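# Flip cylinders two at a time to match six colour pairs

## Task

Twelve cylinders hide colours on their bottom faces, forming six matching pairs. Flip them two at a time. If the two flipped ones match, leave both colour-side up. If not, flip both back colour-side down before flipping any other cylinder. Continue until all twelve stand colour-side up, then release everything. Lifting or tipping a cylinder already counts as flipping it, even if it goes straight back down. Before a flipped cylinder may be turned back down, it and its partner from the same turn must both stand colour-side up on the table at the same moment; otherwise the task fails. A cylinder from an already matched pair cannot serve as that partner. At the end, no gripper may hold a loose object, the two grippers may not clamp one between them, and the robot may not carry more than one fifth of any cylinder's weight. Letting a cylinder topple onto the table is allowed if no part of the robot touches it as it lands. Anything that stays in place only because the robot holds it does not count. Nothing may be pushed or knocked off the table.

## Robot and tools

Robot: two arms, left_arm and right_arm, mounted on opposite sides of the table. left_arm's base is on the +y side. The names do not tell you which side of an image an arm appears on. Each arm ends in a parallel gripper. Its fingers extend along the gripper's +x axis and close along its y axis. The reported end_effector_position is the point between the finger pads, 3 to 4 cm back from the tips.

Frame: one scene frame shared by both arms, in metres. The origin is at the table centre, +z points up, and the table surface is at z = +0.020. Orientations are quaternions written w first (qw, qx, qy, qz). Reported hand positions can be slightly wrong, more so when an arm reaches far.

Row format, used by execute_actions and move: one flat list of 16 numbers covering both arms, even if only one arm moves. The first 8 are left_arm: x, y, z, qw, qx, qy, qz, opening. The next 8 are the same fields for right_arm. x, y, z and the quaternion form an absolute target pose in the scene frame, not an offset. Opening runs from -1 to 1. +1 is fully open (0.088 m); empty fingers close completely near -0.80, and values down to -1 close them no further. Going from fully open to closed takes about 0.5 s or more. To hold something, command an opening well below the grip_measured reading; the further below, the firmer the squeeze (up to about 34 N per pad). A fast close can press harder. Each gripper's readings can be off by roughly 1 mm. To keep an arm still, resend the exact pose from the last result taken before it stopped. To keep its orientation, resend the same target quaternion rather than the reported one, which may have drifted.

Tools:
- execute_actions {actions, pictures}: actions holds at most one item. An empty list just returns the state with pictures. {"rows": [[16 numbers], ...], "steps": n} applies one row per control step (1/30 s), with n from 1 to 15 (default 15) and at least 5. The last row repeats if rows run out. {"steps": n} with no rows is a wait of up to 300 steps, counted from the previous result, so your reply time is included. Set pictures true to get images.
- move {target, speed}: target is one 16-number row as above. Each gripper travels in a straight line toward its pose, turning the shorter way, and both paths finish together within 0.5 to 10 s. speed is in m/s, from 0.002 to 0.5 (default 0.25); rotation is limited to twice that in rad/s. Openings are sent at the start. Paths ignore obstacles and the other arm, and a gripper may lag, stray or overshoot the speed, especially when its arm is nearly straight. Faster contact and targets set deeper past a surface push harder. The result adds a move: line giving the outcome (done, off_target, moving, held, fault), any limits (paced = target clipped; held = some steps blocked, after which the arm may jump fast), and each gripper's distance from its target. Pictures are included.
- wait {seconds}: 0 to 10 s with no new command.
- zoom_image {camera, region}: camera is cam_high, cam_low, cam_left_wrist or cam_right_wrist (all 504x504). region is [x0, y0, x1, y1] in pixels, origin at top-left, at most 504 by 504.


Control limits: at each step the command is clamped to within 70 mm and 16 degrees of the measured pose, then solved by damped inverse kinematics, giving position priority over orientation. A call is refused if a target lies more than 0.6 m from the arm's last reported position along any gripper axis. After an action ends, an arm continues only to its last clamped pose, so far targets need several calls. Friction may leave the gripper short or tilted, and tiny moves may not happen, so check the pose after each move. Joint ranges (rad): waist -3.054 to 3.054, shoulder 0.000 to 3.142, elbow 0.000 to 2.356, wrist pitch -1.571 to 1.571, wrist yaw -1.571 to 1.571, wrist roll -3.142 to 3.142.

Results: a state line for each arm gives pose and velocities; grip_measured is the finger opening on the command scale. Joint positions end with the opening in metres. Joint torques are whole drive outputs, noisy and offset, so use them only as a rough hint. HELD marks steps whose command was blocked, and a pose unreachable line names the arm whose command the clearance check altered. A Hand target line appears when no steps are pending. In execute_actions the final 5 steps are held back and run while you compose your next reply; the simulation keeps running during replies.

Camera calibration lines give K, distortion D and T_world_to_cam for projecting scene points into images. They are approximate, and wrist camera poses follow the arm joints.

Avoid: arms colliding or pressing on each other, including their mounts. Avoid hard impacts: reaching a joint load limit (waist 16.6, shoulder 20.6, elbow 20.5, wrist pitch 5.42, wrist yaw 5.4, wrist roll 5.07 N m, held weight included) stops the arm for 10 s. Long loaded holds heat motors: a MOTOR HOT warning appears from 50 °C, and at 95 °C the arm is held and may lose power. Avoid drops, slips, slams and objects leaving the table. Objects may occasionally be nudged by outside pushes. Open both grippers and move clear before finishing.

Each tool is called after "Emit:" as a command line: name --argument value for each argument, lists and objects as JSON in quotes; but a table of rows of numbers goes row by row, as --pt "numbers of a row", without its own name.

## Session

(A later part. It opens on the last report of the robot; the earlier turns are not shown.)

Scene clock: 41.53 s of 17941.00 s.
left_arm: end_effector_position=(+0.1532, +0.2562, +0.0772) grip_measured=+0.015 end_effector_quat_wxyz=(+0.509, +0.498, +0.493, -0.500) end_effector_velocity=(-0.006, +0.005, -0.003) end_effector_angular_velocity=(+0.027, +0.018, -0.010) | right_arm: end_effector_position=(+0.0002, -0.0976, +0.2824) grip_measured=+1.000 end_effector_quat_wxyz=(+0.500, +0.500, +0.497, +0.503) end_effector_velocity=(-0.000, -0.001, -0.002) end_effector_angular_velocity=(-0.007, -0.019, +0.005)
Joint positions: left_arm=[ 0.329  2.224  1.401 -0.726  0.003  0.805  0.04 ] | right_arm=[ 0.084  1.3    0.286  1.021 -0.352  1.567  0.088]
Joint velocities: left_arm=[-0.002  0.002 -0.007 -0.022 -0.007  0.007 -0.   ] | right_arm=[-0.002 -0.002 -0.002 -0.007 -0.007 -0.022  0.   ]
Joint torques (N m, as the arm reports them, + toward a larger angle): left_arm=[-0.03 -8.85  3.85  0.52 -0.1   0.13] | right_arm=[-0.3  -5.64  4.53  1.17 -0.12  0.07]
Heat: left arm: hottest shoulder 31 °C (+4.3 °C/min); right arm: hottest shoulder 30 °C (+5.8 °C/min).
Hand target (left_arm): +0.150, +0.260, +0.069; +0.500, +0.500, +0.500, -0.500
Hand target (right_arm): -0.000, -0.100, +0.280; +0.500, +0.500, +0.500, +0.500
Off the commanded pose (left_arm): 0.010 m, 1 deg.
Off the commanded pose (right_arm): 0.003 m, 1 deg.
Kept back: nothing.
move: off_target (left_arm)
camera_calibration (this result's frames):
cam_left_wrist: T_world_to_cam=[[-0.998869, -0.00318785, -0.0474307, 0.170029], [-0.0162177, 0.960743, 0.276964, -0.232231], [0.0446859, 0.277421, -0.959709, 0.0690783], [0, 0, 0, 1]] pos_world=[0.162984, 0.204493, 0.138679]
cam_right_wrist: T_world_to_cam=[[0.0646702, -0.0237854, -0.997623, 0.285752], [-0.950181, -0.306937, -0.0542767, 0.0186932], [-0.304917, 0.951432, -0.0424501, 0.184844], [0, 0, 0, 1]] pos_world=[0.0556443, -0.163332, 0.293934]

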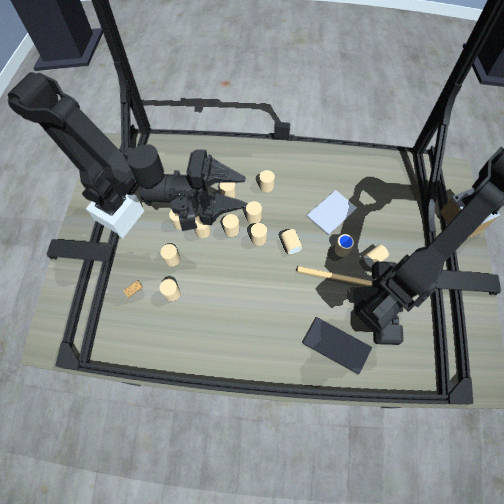

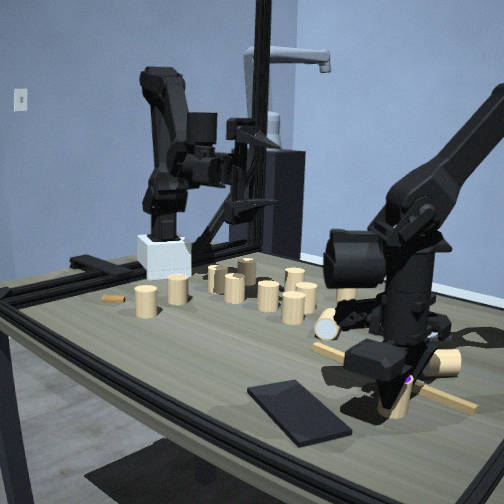

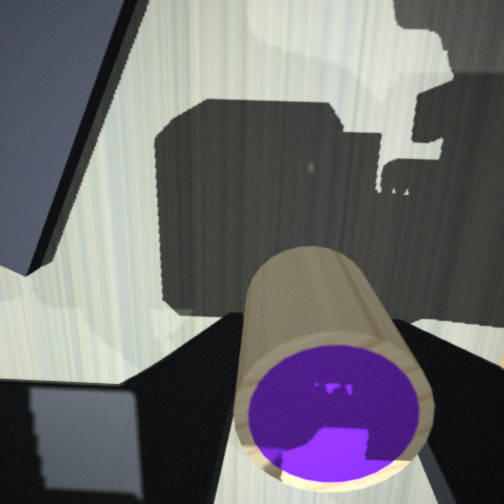

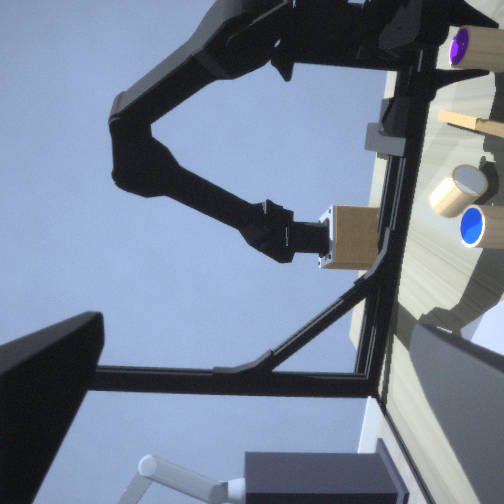

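Emit:
move --target '[0.152,0.258,0.073,0.5,0.5,0.5,-0.5,0.6,0,-0.03,0.28,0.5,0.5,0.5,0.5,1]' --speed 0.05

Emit:
execute_actions --actions '[{"rows":[[0.152,0.258,0.076,0.5,0.5,0.5,-0.5,-0.3,0,-0.03,0.28,0.5,0.5,0.5,0.5,1]],"steps":15}]'

Emit:
move --target '[0.15,0.26,0.16,0.5,0.5,0.5,-0.5,-0.3,0,-0.03,0.28,0.5,0.5,0.5,0.5,1]'

Emit:
move --target '[-0.007,0.11,0.291,0.707,0,0,-0.707,-0.3,0,-0.03,0.28,0.5,0.5,0.5,0.5,1]' --speed 0.5

Emit:
move --target '[-0.007,0.02,0.291,0.707,0,0,-0.707,-0.3,0,-0.03,0.28,0.5,0.5,0.5,0.5,1]' --speed 0.15

Scene clock: 43.67 s of 17941.00 s.
left_arm: end_effector_position=(+0.1512, +0.2580, +0.0770) grip_measured=+0.600 end_effector_quat_wxyz=(+0.504, +0.498, +0.497, -0.500) end_effector_velocity=(-0.002, +0.002, -0.001) end_effector_angular_velocity=(+0.014, +0.004, +0.005) | right_arm: end_effector_position=(+0.0001, -0.0329, +0.2797) grip_measured=+1.000 end_effector_quat_wxyz=(+0.501, +0.499, +0.499, +0.501) end_effector_velocity=(-0.002, +0.002, -0.005) end_effector_angular_velocity=(-0.021, -0.002, +0.010)
Joint positions: left_arm=[ 0.329  2.225  1.402 -0.739  0.003  0.805  0.068] | right_arm=[ 0.171  1.579  0.504  1.073 -0.265  1.567  0.088]
Joint velocities: left_arm=[-0.002  0.002 -0.002 -0.007 -0.007 -0.007 -0.   ] | right_arm=[ 0.002  0.007  0.007 -0.022 -0.007 -0.007  0.   ]
Joint torques (N m, as the arm reports them, + toward a larger angle): left_arm=[ 0.03 -8.97  5.53  0.18 -0.06  0.1 ] | right_arm=[ 0.33 -5.68  6.84  1.55  0.04  0.03]
Heat: left arm: hottest shoulder 31 °C (+4.1 °C/min); right arm: hottest shoulder 30 °C (+5.5 °C/min).
Hand target (left_arm): +0.152, +0.258, +0.073; +0.500, +0.500, +0.500, -0.500
Hand target (right_arm): -0.000, -0.030, +0.280; +0.500, +0.500, +0.500, +0.500
Off the commanded pose (left_arm): 0.004 m, 1 deg.
Off the commanded pose (right_arm): 0.003 m, 0 deg.
Kept back: nothing.
move: done
camera_calibration (this result's frames):
cam_left_wrist: T_world_to_cam=[[-0.99927, -0.00280479, -0.038087, 0.167341], [-0.013579, 0.958223, 0.2857, -0.234409], [0.0356945, 0.286009, -0.957562, 0.0674711], [0, 0, 0, 1]] pos_world=[0.161628, 0.205788, 0.137952]
cam_right_wrist: T_world_to_cam=[[0.0620295, -0.0313512, -0.997582, 0.284342], [-0.950435, -0.306967, -0.0494508, 0.0368957], [-0.304674, 0.951204, -0.0488383, 0.124897], [0, 0, 0, 1]] pos_world=[0.0554822, -0.0985624, 0.291578]

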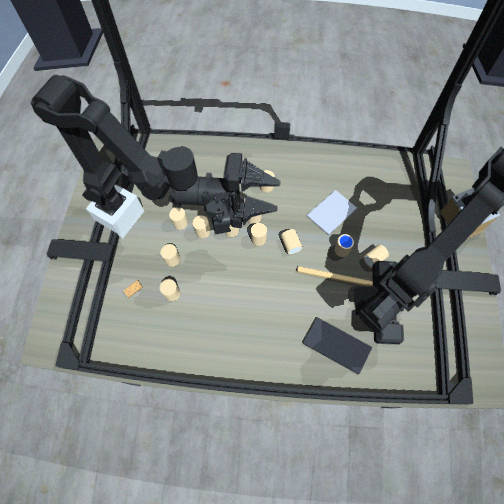

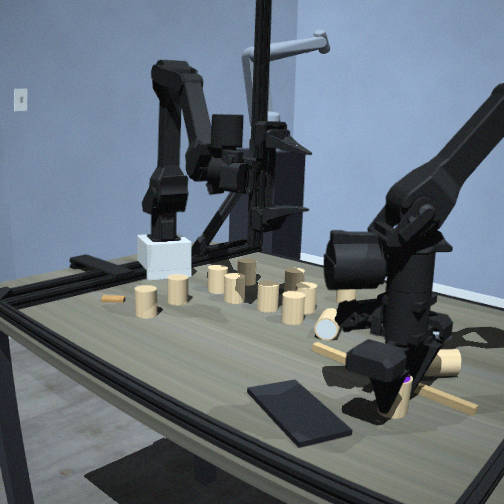

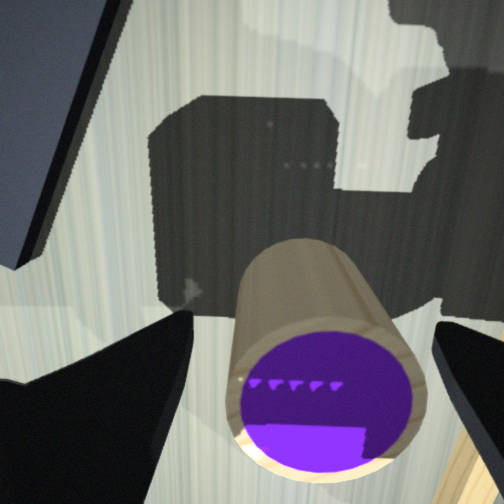

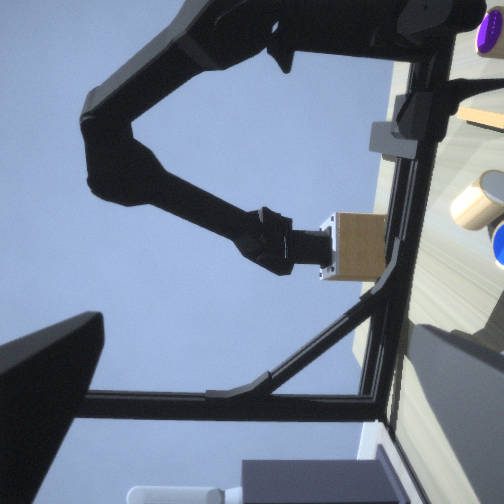

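Scene clock: 44.00 s of 17941.00 s.
left_arm: end_effector_position=(+0.1508, +0.2586, +0.0777) grip_measured=+0.016 end_effector_quat_wxyz=(+0.502, +0.499, +0.499, -0.500) end_effector_velocity=(-0.003, -0.000, +0.000) end_effector_angular_velocity=(-0.000, +0.010, +0.005) | right_arm: end_effector_position=(+0.0001, -0.0326, +0.2802) grip_measured=+1.000 end_effector_quat_wxyz=(+0.501, +0.499, +0.499, +0.501) end_effector_velocity=(-0.000, -0.001, +0.002) end_effector_angular_velocity=(+0.007, -0.024, +0.005)
Joint positions: left_arm=[ 0.329  2.225  1.405 -0.748  0.002  0.806  0.04 ] | right_arm=[ 0.172  1.579  0.506  1.073 -0.265  1.567  0.088]
Joint velocities: left_arm=[-0.002 -0.002 -0.002 -0.007  0.007 -0.007 -0.   ] | right_arm=[-0.002 -0.002 -0.002  0.007 -0.007 -0.022  0.   ]
Joint torques (N m, as the arm reports them, + toward a larger angle): left_arm=[-0.03 -9.71  5.61  0.15 -0.05  0.09] | right_arm=[ 0.28 -5.65  6.88  1.49  0.04  0.06]
Heat: left arm: hottest shoulder 31 °C (+4.1 °C/min); right arm: hottest shoulder 30 °C (+5.5 °C/min).
Steps of this call (steps 1 to 10: the first 10 steps of this action). Readings (end_effector_position):
1: left_arm (+0.1510, +0.2582, +0.0771) | right_arm (+0.0001, -0.0329, +0.2799)
2: left_arm (+0.1509, +0.2584, +0.0772) | right_arm (-0.0001, -0.0328, +0.2797)
4: left_arm (+0.1507, +0.2585, +0.0774) | right_arm (+0.0000, -0.0327, +0.2800)
8: left_arm (+0.1507, +0.2587, +0.0776) | right_arm (+0.0001, -0.0326, +0.2802)
10: the state above

Scene clock: 45.17 s of 17941.00 s.
left_arm: end_effector_position=(+0.1472, +0.2621, +0.1535) grip_measured=+0.015 end_effector_quat_wxyz=(+0.494, +0.499, +0.507, -0.500) end_effector_velocity=(-0.004, +0.004, +0.005) end_effector_angular_velocity=(+0.021, +0.011, +0.005) | right_arm: end_effector_position=(+0.0001, -0.0326, +0.2800) grip_measured=+1.000 end_effector_quat_wxyz=(+0.501, +0.499, +0.499, +0.501) end_effector_velocity=(-0.002, -0.000, -0.002) end_effector_angular_velocity=(-0.007, -0.005, +0.010)
Joint positions: left_arm=[ 0.329  2.097  1.529 -1.021  0.002  0.806  0.04 ] | right_arm=[ 0.172  1.58   0.506  1.073 -0.265  1.567  0.088]
Joint velocities: left_arm=[-0.002 -0.007  0.007 -0.037 -0.007 -0.007 -0.   ] | right_arm=[ 0.002 -0.002 -0.002 -0.007 -0.007 -0.007  0.   ]
Joint torques (N m, as the arm reports them, + toward a larger angle): left_arm=[  0.19 -12.09   6.44   0.19  -0.04   0.11] | right_arm=[ 0.28 -5.66  6.86  1.48  0.04  0.07]
Heat: left arm: hottest shoulder 32 °C (+5.3 °C/min); right arm: hottest shoulder 30 °C (+5.3 °C/min).
Hand target (left_arm): +0.150, +0.260, +0.160; +0.500, +0.500, +0.500, -0.500
Hand target (right_arm): -0.000, -0.030, +0.280; +0.500, +0.500, +0.500, +0.500
Off your previous action's commanded pose (left_arm): 0.002 m, 0 deg at its last step (step 5 of this call).
Off your previous action's commanded pose (right_arm): 0.003 m, 0 deg at its last step (step 5 of this call).
Off the commanded pose (left_arm): 0.007 m, 1 deg.
Off the commanded pose (right_arm): 0.003 m, 0 deg.
Kept back: nothing.
move: done
camera_calibration (this result's frames):
cam_left_wrist: T_world_to_cam=[[-0.999816, -0.00186974, -0.01908, 0.163142], [-0.00758848, 0.952546, 0.304301, -0.262408], [0.0176057, 0.30439, -0.952385, 0.136723], [0, 0, 0, 1]] pos_world=[0.158713, 0.208644, 0.213176]
cam_right_wrist: T_world_to_cam=[[0.0622292, -0.0306167, -0.997592, 0.284669], [-0.950425, -0.30693, -0.049867, 0.0371325], [-0.304664, 0.951239, -0.0481989, 0.124391], [0, 0, 0, 1]] pos_world=[0.0554744, -0.0982131, 0.291831]

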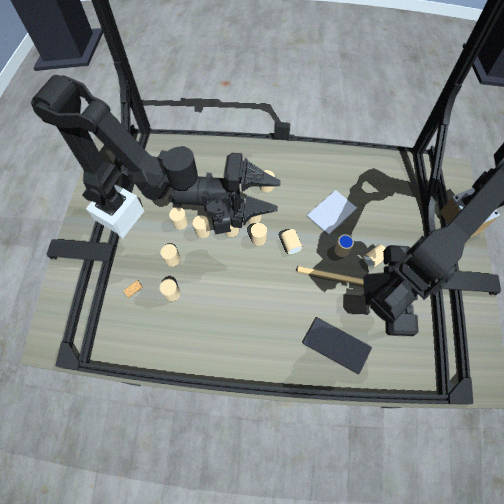

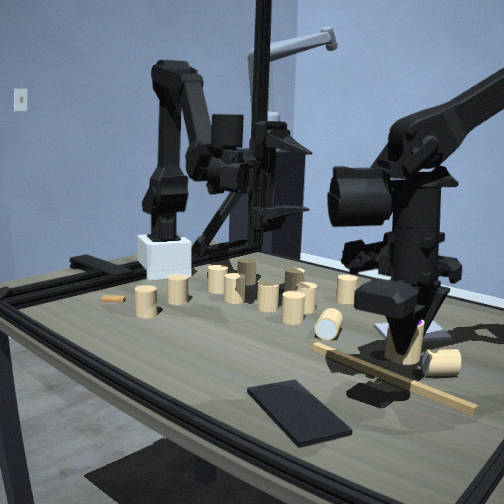

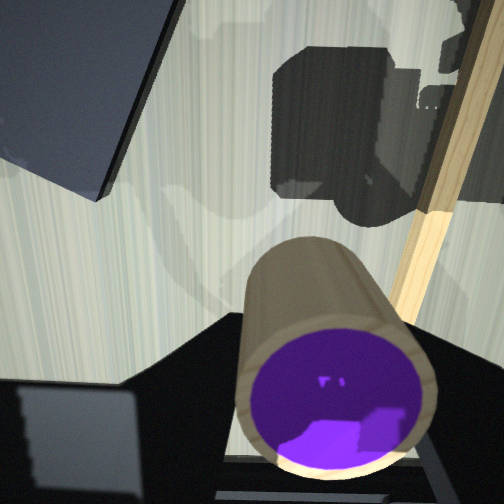

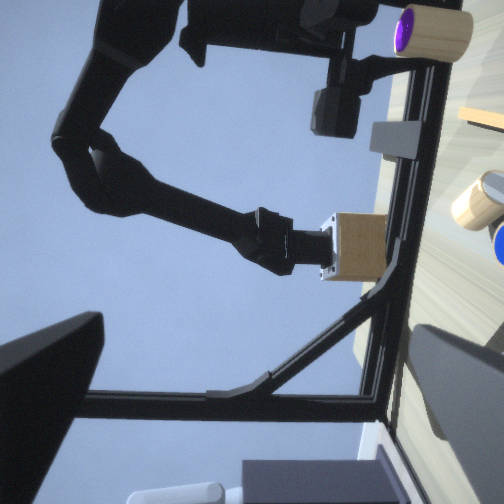

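Scene clock: 47.47 s of 17941.00 s.
left_arm: end_effector_position=(-0.0077, +0.1111, +0.3008) grip_measured=+0.015 end_effector_quat_wxyz=(+0.704, +0.000, -0.008, -0.710) end_effector_velocity=(-0.000, +0.000, -0.001) end_effector_angular_velocity=(-0.007, +0.004, +0.005) | right_arm: end_effector_position=(+0.0001, -0.0325, +0.2802) grip_measured=+1.000 end_effector_quat_wxyz=(+0.501, +0.499, +0.499, +0.501) end_effector_velocity=(+0.001, -0.002, -0.007) end_effector_angular_velocity=(-0.026, -0.000, +0.000)
Joint positions: left_arm=[-0.039  1.722  0.646  1.089  0.45   0.007  0.04 ] | right_arm=[ 0.172  1.58   0.506  1.073 -0.265  1.567  0.088]
Joint velocities: left_arm=[-0.002  0.007 -0.007  0.022 -0.007 -0.007  0.   ] | right_arm=[-0.007 -0.002 -0.007 -0.022 -0.007 -0.007  0.   ]
Joint torques (N m, as the arm reports them, + toward a larger angle): left_arm=[-0.35 -5.95  4.35  1.92 -0.08 -0.11] | right_arm=[ 0.28 -5.7   6.86  1.48  0.04  0.07]
Heat: left arm: hottest shoulder 32 °C (+5.1 °C/min); right arm: hottest shoulder 30 °C (+5.1 °C/min).
Hand target (left_arm): -0.009, +0.112, +0.293; +0.704, +0.002, +0.001, -0.710
Hand target (right_arm): +0.000, -0.030, +0.280; +0.500, +0.500, +0.500, +0.500
Off the commanded pose (left_arm): 0.010 m, 1 deg.
Off the commanded pose (right_arm): 0.003 m, 0 deg.
Kept back: nothing.
move: off_target (left_arm)
camera_calibration (this result's frames):
cam_left_wrist: T_world_to_cam=[[-0.999635, -0.024186, -0.0120388, 0.0111701], [0.00470472, 0.282961, -0.95912, 0.289922], [0.0266037, -0.958826, -0.282744, 0.264733], [0, 0, 0, 1]] pos_world=[0.00275913, 0.172066, 0.353056]
cam_right_wrist: T_world_to_cam=[[0.0623288, -0.0302494, -0.997597, 0.284829], [-0.95042, -0.306912, -0.0500749, 0.0372374], [-0.304659, 0.951257, -0.0478791, 0.124249], [0, 0, 0, 1]] pos_world=[0.0554919, -0.0981486, 0.291958]

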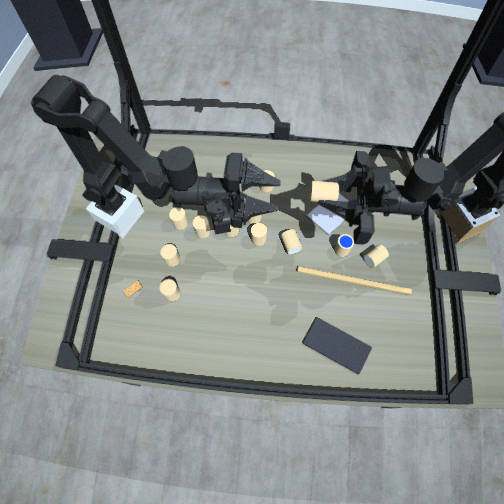

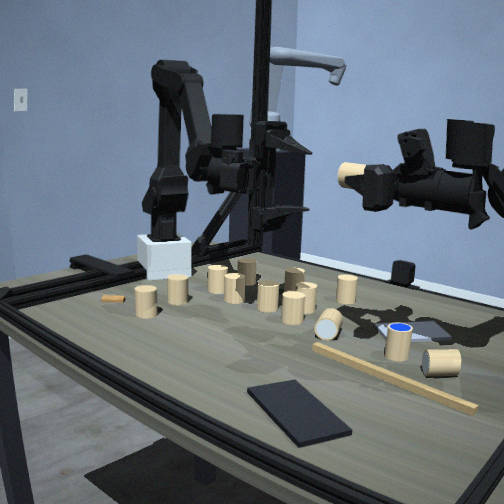

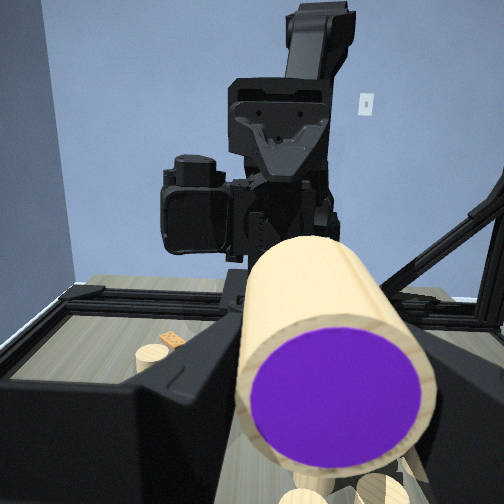

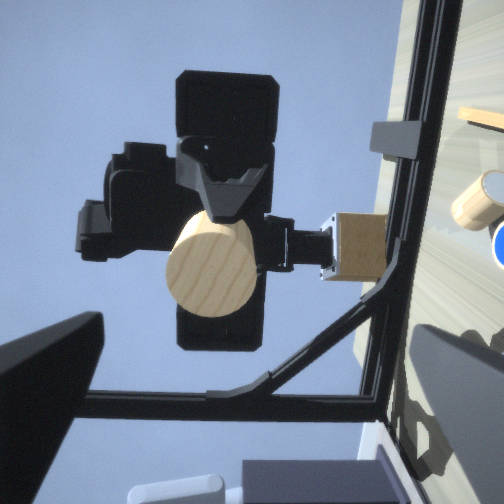

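Scene clock: 48.63 s of 17941.00 s.
left_arm: end_effector_position=(-0.0072, +0.0237, +0.2934) grip_measured=+0.015 end_effector_quat_wxyz=(+0.707, -0.000, -0.003, -0.707) end_effector_velocity=(+0.000, -0.003, -0.003) end_effector_angular_velocity=(+0.016, +0.013, +0.015) | right_arm: end_effector_position=(+0.0001, -0.0325, +0.2802) grip_measured=+1.000 end_effector_quat_wxyz=(+0.501, +0.499, +0.499, +0.501) end_effector_velocity=(+0.002, -0.001, -0.002) end_effector_angular_velocity=(-0.007, -0.005, +0.000)
Joint positions: left_arm=[-0.14   1.986  0.987  1.003  0.339  0.002  0.04 ] | right_arm=[ 0.172  1.58   0.506  1.073 -0.265  1.567  0.088]
Joint velocities: left_arm=[-0.007  0.007  0.012 -0.022 -0.022 -0.007  0.   ] | right_arm=[-0.007 -0.002 -0.002 -0.007 -0.007 -0.007  0.   ]
Joint torques (N m, as the arm reports them, + toward a larger angle): left_arm=[ 0.17 -7.94  6.64  1.58 -0.15 -0.11] | right_arm=[ 0.26 -5.69  6.83  1.48  0.03  0.06]
Heat: left arm: hottest shoulder 32 °C (+4.9 °C/min); right arm: hottest shoulder 30 °C (+4.9 °C/min).
Hand target (left_arm): -0.007, +0.020, +0.291; +0.707, -0.001, -0.000, -0.707
Hand target (right_arm): -0.000, -0.030, +0.280; +0.500, +0.500, +0.500, +0.500
Off the commanded pose (left_arm): 0.004 m, 0 deg.
Off the commanded pose (right_arm): 0.003 m, 0 deg.
Kept back: nothing.
move: done
camera_calibration (this result's frames):
cam_left_wrist: T_world_to_cam=[[-0.999439, -0.0332432, -0.00403086, 0.00732216], [-0.00578854, 0.290068, -0.956989, 0.306646], [0.0329826, -0.956428, -0.290098, 0.180949], [0, 0, 0, 1]] pos_world=[0.00312492, 0.0843601, 0.34598]
cam_right_wrist: T_world_to_cam=[[0.0623288, -0.0302494, -0.997597, 0.284829], [-0.95042, -0.306912, -0.0500749, 0.0372374], [-0.304659, 0.951257, -0.0478791, 0.124249], [0, 0, 0, 1]] pos_world=[0.0554919, -0.0981486, 0.291958]

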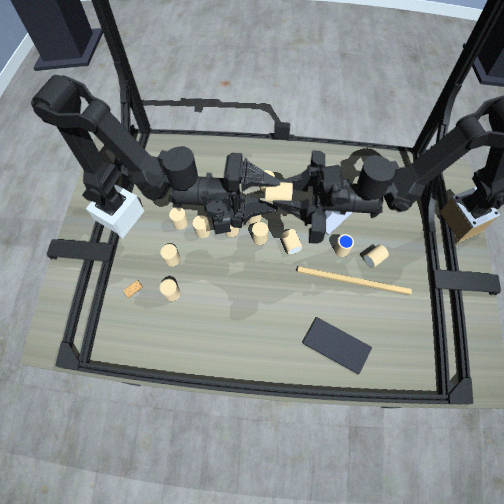

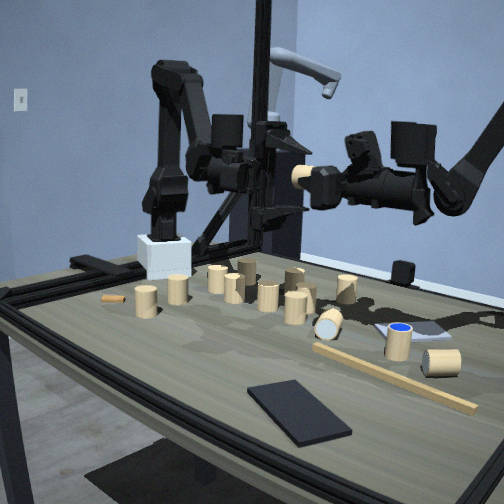

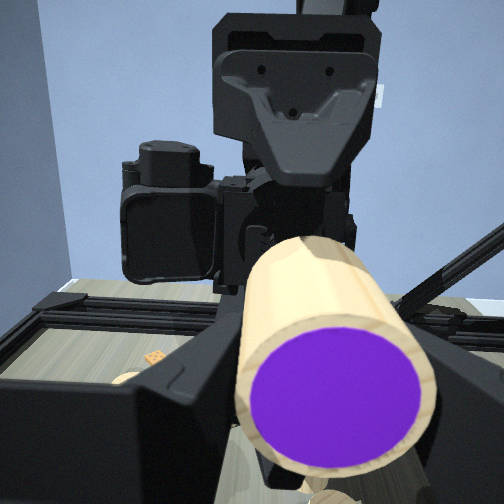

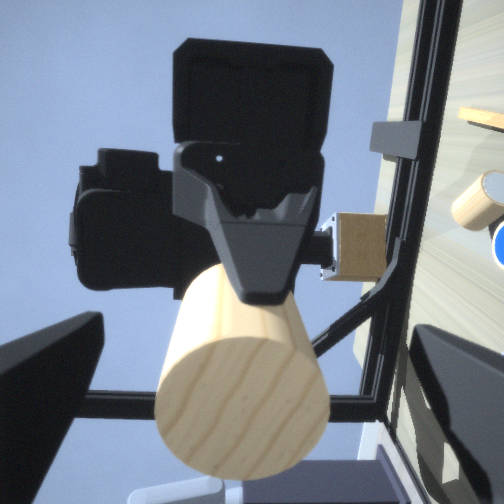

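Emit:
execute_actions --actions '[{"rows":[[-0.007,0.02,0.291,0.707,0,0,-0.707,-0.3,0,-0.026,0.287,0.5,0.5,0.5,0.5,0.4]],"steps":10}]'

Emit:
execute_actions --actions '[{"rows":[[-0.007,0.02,0.291,0.707,0,0,-0.707,-0.3,0,-0.026,0.287,0.5,0.5,0.5,0.5,-0.3]],"steps":12}]'

Emit:
execute_actions --actions '[{"rows":[[-0.007,0.02,0.291,0.707,0,0,-0.707,0.6,0,-0.026,0.287,0.5,0.5,0.5,0.5,-0.3]],"steps":12}]'

Emit:
move --target '[-0.009,0.07,0.291,0.707,0,0,-0.707,0.6,0,-0.07,0.287,0.5,0.5,0.5,0.5,-0.3]'

Emit:
move --target '[-0.018,0.174,0.14,0.5,0.5,0.5,-0.5,0.6,0.09,-0.175,0.15,0.5,-0.5,0.5,0.5,-0.3]' --speed 0.5

Emit:
move --target '[-0.018,0.174,0.07,0.5,0.5,0.5,-0.5,0.6,0.09,-0.175,0.072,0.5,-0.5,0.5,0.5,-0.3]' --speed 0.1

Scene clock: 49.17 s of 17941.00 s.
left_arm: end_effector_position=(-0.0073, +0.0233, +0.2930) grip_measured=+0.015 end_effector_quat_wxyz=(+0.707, +0.000, -0.002, -0.707) end_effector_velocity=(+0.002, +0.000, -0.001) end_effector_angular_velocity=(+0.007, +0.010, +0.020) | right_arm: end_effector_position=(+0.0002, -0.0286, +0.2830) grip_measured=+0.544 end_effector_quat_wxyz=(+0.501, +0.498, +0.500, +0.500) end_effector_velocity=(+0.000, +0.016, +0.017) end_effector_angular_velocity=(+0.002, -0.008, +0.015)
Joint positions: left_arm=[-0.14   1.987  0.989  1.001  0.339  0.002  0.04 ] | right_arm=[ 0.175  1.58   0.527  1.05  -0.262  1.567  0.066]
Joint velocities: left_arm=[-0.002 -0.002 -0.002 -0.007 -0.022 -0.007 -0.   ] | right_arm=[ 0.007 -0.007  0.09  -0.095 -0.007 -0.007 -0.061]
Joint torques (N m, as the arm reports them, + toward a larger angle): left_arm=[-0.47 -8.58  6.71  1.59 -0.08 -0.04] | right_arm=[ 0.27 -7.28  6.72  1.09  0.04  0.06]
Heat: left arm: hottest shoulder 32 °C (+4.9 °C/min); right arm: hottest shoulder 30 °C (+4.9 °C/min).
Steps of this call (steps 1 to 11: nothing new was sent; steps 12 to 16: the first 5 steps of this action). Readings (end_effector_position):
12: left_arm (-0.0073, +0.0234, +0.2930) | right_arm (+0.0002, -0.0319, +0.2805)
13: left_arm (-0.0073, +0.0234, +0.2930) | right_arm (+0.0003, -0.0309, +0.2808)
15: left_arm (-0.0073, +0.0233, +0.2930) | right_arm (+0.0002, -0.0293, +0.2823)
16: the state above

Scene clock: 49.57 s of 17941.00 s.
left_arm: end_effector_position=(-0.0072, +0.0233, +0.2920) grip_measured=+0.015 end_effector_quat_wxyz=(+0.707, +0.000, +0.000, -0.707) end_effector_velocity=(+0.002, +0.000, -0.001) end_effector_angular_velocity=(+0.007, +0.010, +0.020) | right_arm: end_effector_position=(+0.0005, -0.0275, +0.2833) grip_measured=+0.021 end_effector_quat_wxyz=(+0.502, +0.498, +0.502, +0.498) end_effector_velocity=(-0.002, -0.000, -0.002) end_effector_angular_velocity=(-0.007, -0.005, +0.010)
Joint positions: left_arm=[-0.14   1.988  0.989  0.999  0.339  0.     0.04 ] | right_arm=[ 0.175  1.579  0.533  1.038 -0.26   1.569  0.04 ]
Joint velocities: left_arm=[-0.002 -0.002 -0.002 -0.007 -0.022 -0.007 -0.   ] | right_arm=[ 0.002 -0.002 -0.002 -0.007 -0.007 -0.007  0.   ]
Joint torques (N m, as the arm reports them, + toward a larger angle): left_arm=[-0.24 -8.6   6.9   1.73 -0.04  0.02] | right_arm=[ 0.27 -7.42  6.9   1.19  0.03  0.  ]
Heat: left arm: hottest shoulder 32 °C (+4.8 °C/min); right arm: hottest shoulder 30 °C (+4.8 °C/min).
Off your previous action's commanded pose (left_arm): 0.004 m, 0 deg at its last step (step 5 of this call).
Off your previous action's commanded pose (right_arm): 0.004 m, 0 deg at its last step (step 5 of this call).
Steps of this call (steps 1 to 5: the last 5 steps of your previous action; steps 6 to 12: the first 7 steps of this action). Readings (end_effector_position):
6: left_arm (-0.0073, +0.0233, +0.2929) | right_arm (+0.0003, -0.0277, +0.2830)
7: left_arm (-0.0073, +0.0233, +0.2929) | right_arm (+0.0003, -0.0277, +0.2829)
9: left_arm (-0.0073, +0.0233, +0.2924) | right_arm (+0.0004, -0.0274, +0.2833)
12: the state above

Scene clock: 49.97 s of 17941.00 s.
left_arm: end_effector_position=(-0.0070, +0.0228, +0.2932) grip_measured=+0.490 end_effector_quat_wxyz=(+0.707, -0.000, -0.001, -0.707) end_effector_velocity=(-0.000, -0.000, -0.004) end_effector_angular_velocity=(+0.012, +0.026, +0.005) | right_arm: end_effector_position=(+0.0005, -0.0274, +0.2828) grip_measured=+0.021 end_effector_quat_wxyz=(+0.502, +0.498, +0.502, +0.497) end_effector_velocity=(-0.000, -0.001, +0.000) end_effector_angular_velocity=(-0.002, +0.008, +0.005)
Joint positions: left_arm=[-0.14   1.988  0.992  0.999  0.339  0.     0.063] | right_arm=[ 0.175  1.579  0.534  1.035 -0.26   1.569  0.04 ]
Joint velocities: left_arm=[-0.002  0.002 -0.002 -0.007 -0.007 -0.022  0.051] | right_arm=[-0.002 -0.007 -0.002 -0.007 -0.007  0.007 -0.   ]
Joint torques (N m, as the arm reports them, + toward a larger angle): left_arm=[-0.14 -8.93  6.55  1.73 -0.03  0.01] | right_arm=[ 0.29 -7.39  6.93  1.36  0.02  0.  ]
Heat: left arm: hottest shoulder 32 °C (+4.8 °C/min); right arm: hottest shoulder 30 °C (+4.8 °C/min).
Off your previous action's commanded pose (left_arm): 0.003 m, 0 deg at its last step (step 5 of this call).
Off your previous action's commanded pose (right_arm): 0.004 m, 0 deg at its last step (step 5 of this call).
Steps of this call (steps 1 to 5: the last 5 steps of your previous action; steps 6 to 12: the first 7 steps of this action). Readings (end_effector_position):
6: left_arm (-0.0072, +0.0233, +0.2920) | right_arm (+0.0005, -0.0274, +0.2835)
7: left_arm (-0.0072, +0.0233, +0.2920) | right_arm (+0.0005, -0.0274, +0.2835)
9: left_arm (-0.0071, +0.0231, +0.2925) | right_arm (+0.0005, -0.0274, +0.2830)
12: the state above

Scene clock: 51.37 s of 17941.00 s.
left_arm: end_effector_position=(-0.0086, +0.0663, +0.2899) grip_measured=+0.600 end_effector_quat_wxyz=(+0.707, +0.000, +0.001, -0.707) end_effector_velocity=(+0.001, +0.003, -0.004) end_effector_angular_velocity=(+0.020, +0.015, +0.010) | right_arm: end_effector_position=(+0.0001, -0.0672, +0.2879) grip_measured=+0.020 end_effector_quat_wxyz=(+0.500, +0.500, +0.499, +0.501) end_effector_velocity=(+0.001, -0.004, -0.002) end_effector_angular_velocity=(-0.007, -0.005, -0.000)
Joint positions: left_arm=[-0.102  1.875  0.804  1.069  0.377  0.     0.068] | right_arm=[ 0.132  1.411  0.398  1.016 -0.305  1.569  0.04 ]
Joint velocities: left_arm=[ 0.002 -0.012 -0.012 -0.022 -0.007 -0.007 -0.   ] | right_arm=[-0.007 -0.012 -0.012 -0.007 -0.007 -0.007 -0.   ]
Joint torques (N m, as the arm reports them, + toward a larger angle): left_arm=[  0.24 -10.31   4.07   1.76   0.15   0.03] | right_arm=[-0.33 -6.92  4.74  1.25 -0.14  0.02]
Heat: left arm: hottest shoulder 32 °C (+4.7 °C/min); right arm: hottest shoulder 30 °C (+4.7 °C/min).
Hand target (left_arm): -0.009, +0.070, +0.291; +0.707, +0.000, +0.000, -0.707
Hand target (right_arm): -0.000, -0.070, +0.287; +0.500, +0.500, +0.500, +0.500
Off your previous action's commanded pose (left_arm): 0.004 m, 0 deg at its last step (step 5 of this call).
Off your previous action's commanded pose (right_arm): 0.004 m, 1 deg at its last step (step 5 of this call).
Off the commanded pose (left_arm): 0.004 m, 0 deg.
Off the commanded pose (right_arm): 0.003 m, 0 deg.
Kept back: nothing.
move: done
camera_calibration (this result's frames):
cam_left_wrist: T_world_to_cam=[[-0.999435, -0.033611, 0.0000410173, 0.00620246], [-0.00996685, 0.295202, -0.955383, 0.290059], [0.0320992, -0.954843, -0.295371, 0.222148], [0, 0, 0, 1]] pos_world=[0.00195914, 0.126699, 0.342733]
cam_right_wrist: T_world_to_cam=[[0.0612104, -0.0277035, -0.99774, 0.291757], [-0.950475, -0.306786, -0.0497925, 0.0269017], [-0.304713, 0.951375, -0.04511, 0.156823], [0, 0, 0, 1]] pos_world=[0.055497, -0.132862, 0.299512]

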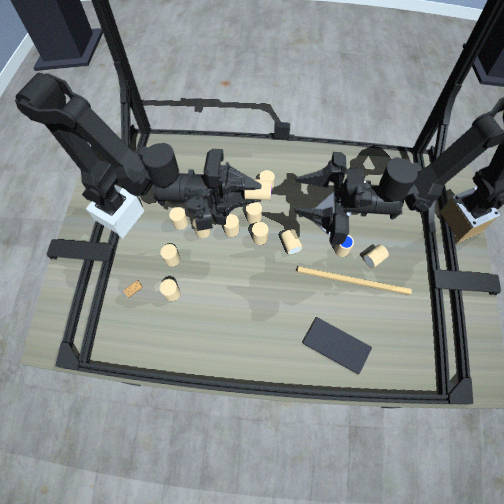

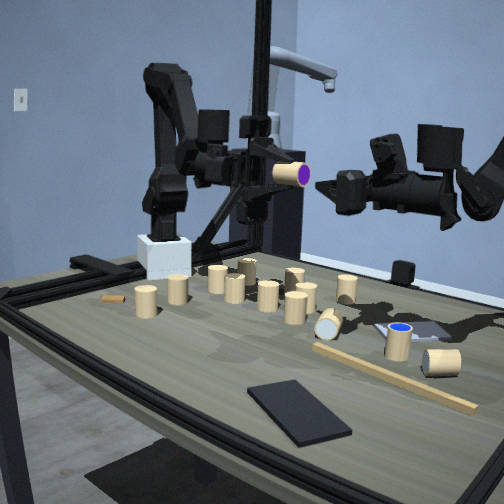

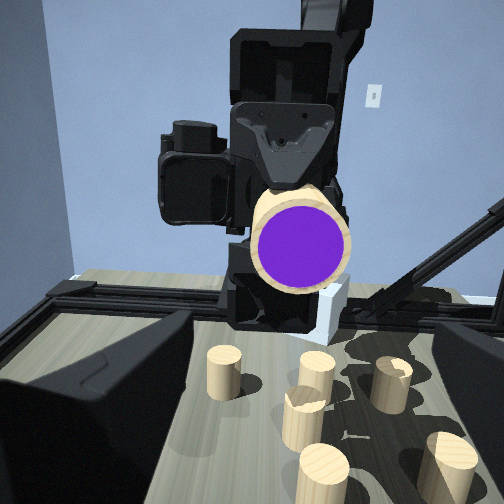

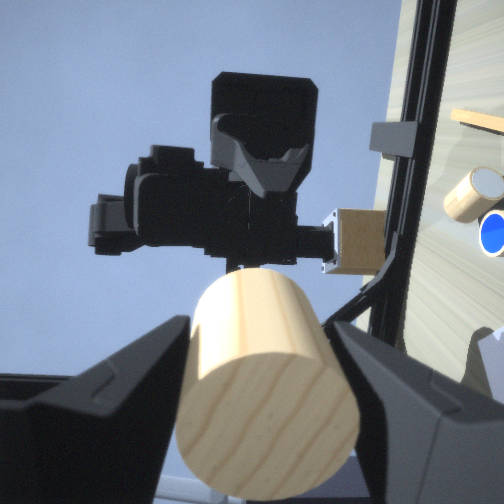

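Scene clock: 54.07 s of 17941.00 s.
left_arm: end_effector_position=(-0.0172, +0.1736, +0.1415) grip_measured=+0.600 end_effector_quat_wxyz=(+0.504, +0.493, +0.500, -0.503) end_effector_velocity=(-0.002, +0.006, +0.001) end_effector_angular_velocity=(+0.032, +0.003, -0.010) | right_arm: end_effector_position=(+0.0890, -0.1770, +0.1524) grip_measured=+0.019 end_effector_quat_wxyz=(+0.499, -0.496, +0.500, +0.504) end_effector_velocity=(-0.001, -0.002, +0.000) end_effector_angular_velocity=(-0.010, -0.002, +0.010)
Joint positions: left_arm=[-0.162  2.046  1.399 -0.914  0.01   0.31   0.068] | right_arm=[-0.118  1.744  1.129 -0.954 -0.011 -0.555  0.04 ]
Joint velocities: left_arm=[-0.002  0.002  0.007 -0.037 -0.007  0.007  0.   ] | right_arm=[ 0.002 -0.002 -0.002 -0.007  0.007 -0.007  0.   ]
Joint torques (N m, as the arm reports them, + toward a larger angle): left_arm=[-0.37 -8.36  5.89  0.23 -0.1  -0.09] | right_arm=[ 0.26 -6.9   6.45 -0.05  0.01 -0.2 ]
Heat: left arm: hottest shoulder 32 °C (+4.4 °C/min); right arm: hottest shoulder 30 °C (+4.4 °C/min).
Hand target (left_arm): -0.017, +0.172, +0.138; +0.501, +0.496, +0.503, -0.500
Hand target (right_arm): +0.089, -0.176, +0.151; +0.495, -0.501, +0.500, +0.504
Off the commanded pose (left_arm): 0.002 m, 1 deg.
Off the commanded pose (right_arm): 0.003 m, 1 deg.
Kept back: nothing.
move: done
camera_calibration (this result's frames):
cam_left_wrist: T_world_to_cam=[[-0.999602, -0.00819745, -0.0269802, 0.00058604], [-0.0154632, 0.95947, 0.281385, -0.173804], [0.0235801, 0.28169, -0.959216, 0.160144], [0, 0, 0, 1]] pos_world=[-0.00587798, 0.121654, 0.202534]
cam_right_wrist: T_world_to_cam=[[0.997993, 0.0593951, 0.0219814, -0.0753246], [0.0501014, -0.952732, 0.299654, -0.185684], [0.0387403, -0.297951, -0.953795, 0.169099], [0, 0, 0, 1]] pos_world=[0.0779254, -0.12205, 0.218583]

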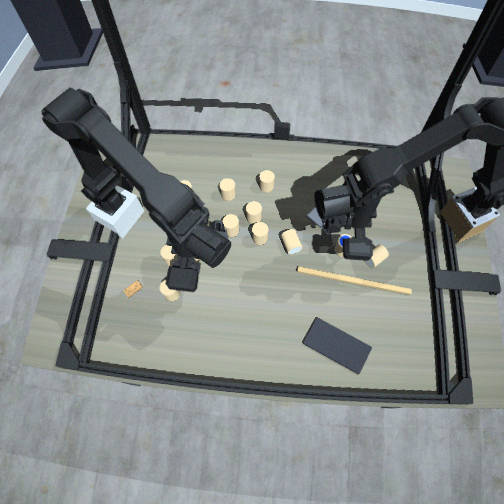

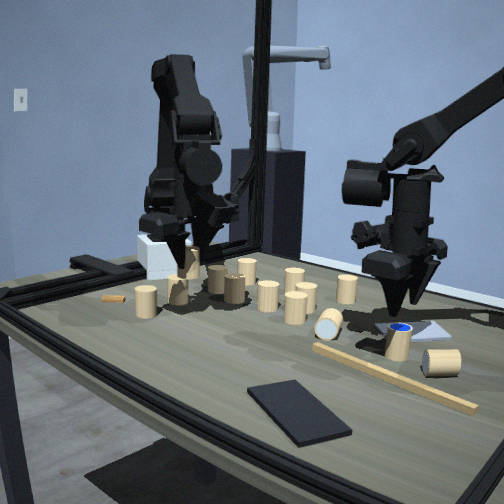

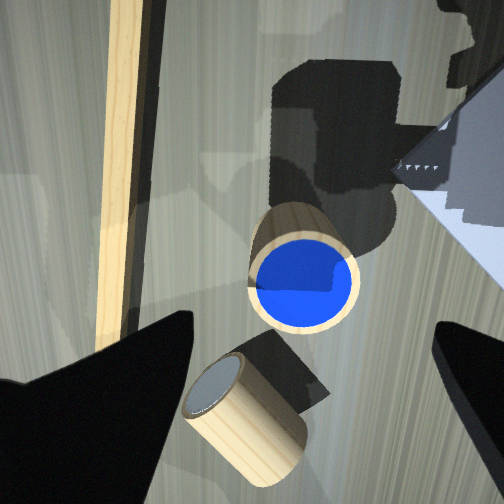

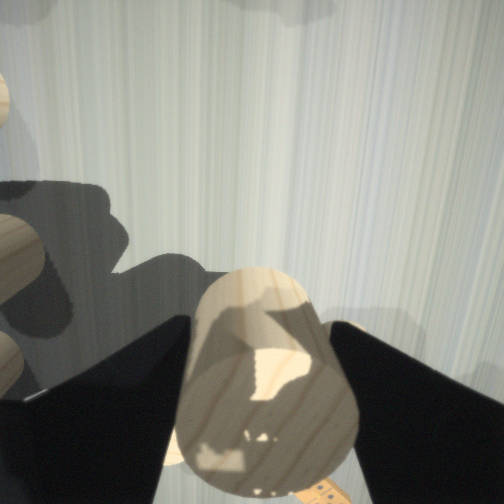

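Scene clock: 55.33 s of 17941.00 s.
left_arm: end_effector_position=(-0.0158, +0.1694, +0.0777) grip_measured=+0.600 end_effector_quat_wxyz=(+0.508, +0.494, +0.495, -0.503) end_effector_velocity=(+0.002, +0.002, -0.000) end_effector_angular_velocity=(+0.009, -0.004, +0.025) | right_arm: end_effector_position=(+0.0919, -0.1729, +0.0774) grip_measured=+0.019 end_effector_quat_wxyz=(+0.505, -0.498, +0.494, +0.503) end_effector_velocity=(-0.002, -0.000, -0.002) end_effector_angular_velocity=(+0.002, +0.007, +0.010)
Joint positions: left_arm=[-0.164  2.17   1.31  -0.688  0.003  0.31   0.068] | right_arm=[-0.115  1.899  0.985 -0.641 -0.003 -0.554  0.04 ]
Joint velocities: left_arm=[ 0.002  0.002  0.002 -0.007 -0.007 -0.022 -0.   ] | right_arm=[ 0.002  0.002 -0.007  0.007 -0.007 -0.007  0.   ]
Joint torques (N m, as the arm reports them, + toward a larger angle): left_arm=[-0.17 -8.26  3.78  0.54 -0.09  0.1 ] | right_arm=[ 0.29 -7.31  3.64  0.28  0.    0.19]
Heat: left arm: hottest shoulder 33 °C (+5.4 °C/min); right arm: hottest shoulder 30 °C (+4.3 °C/min).
Hand target (left_arm): -0.018, +0.174, +0.070; +0.500, +0.500, +0.500, -0.500
Hand target (right_arm): +0.090, -0.176, +0.072; +0.500, -0.500, +0.500, +0.500
Off the commanded pose (left_arm): 0.009 m, 1 deg.
Off the commanded pose (right_arm): 0.006 m, 1 deg.
Kept back: nothing.
move: off_target (left_arm)
camera_calibration (this result's frames):
cam_left_wrist: T_world_to_cam=[[-0.999293, -0.0059325, -0.0371151, 0.000636655], [-0.0158316, 0.962031, 0.27248, -0.151584], [0.0340894, 0.272875, -0.961445, 0.101977], [0, 0, 0, 1]] pos_world=[-0.00523993, 0.118005, 0.139372]
cam_right_wrist: T_world_to_cam=[[0.997489, 0.0606182, 0.0366289, -0.0776379], [0.0472789, -0.954973, 0.2929, -0.159039], [0.0527347, -0.290433, -0.955441, 0.0987381], [0, 0, 0, 1]] pos_world=[0.0797552, -0.118495, 0.143765]

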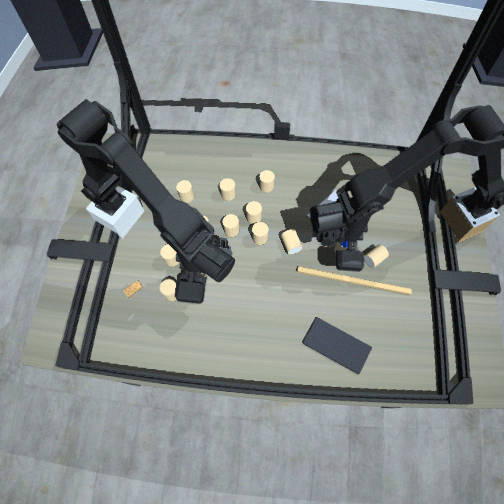

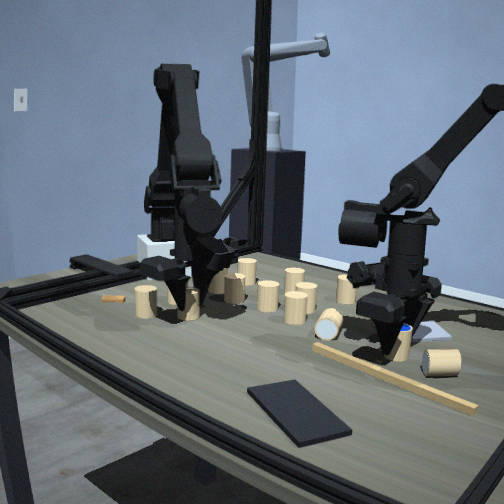

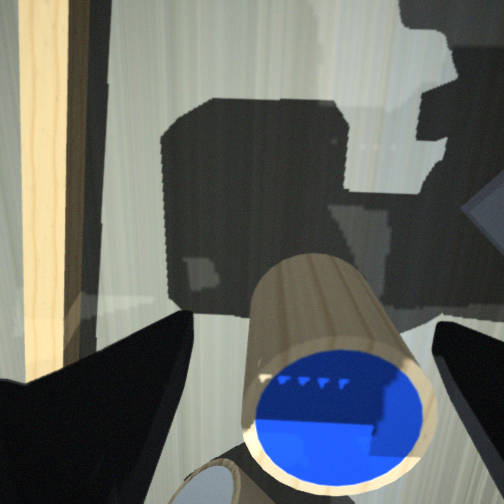

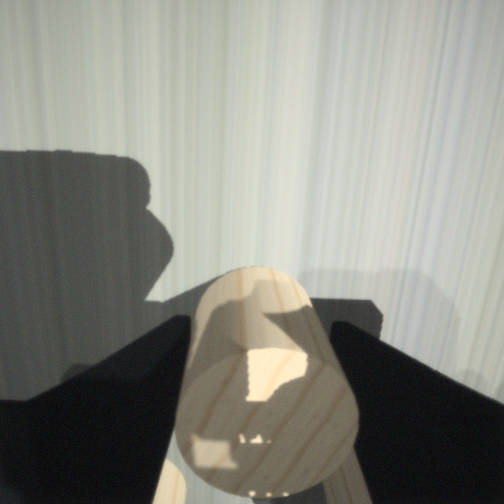

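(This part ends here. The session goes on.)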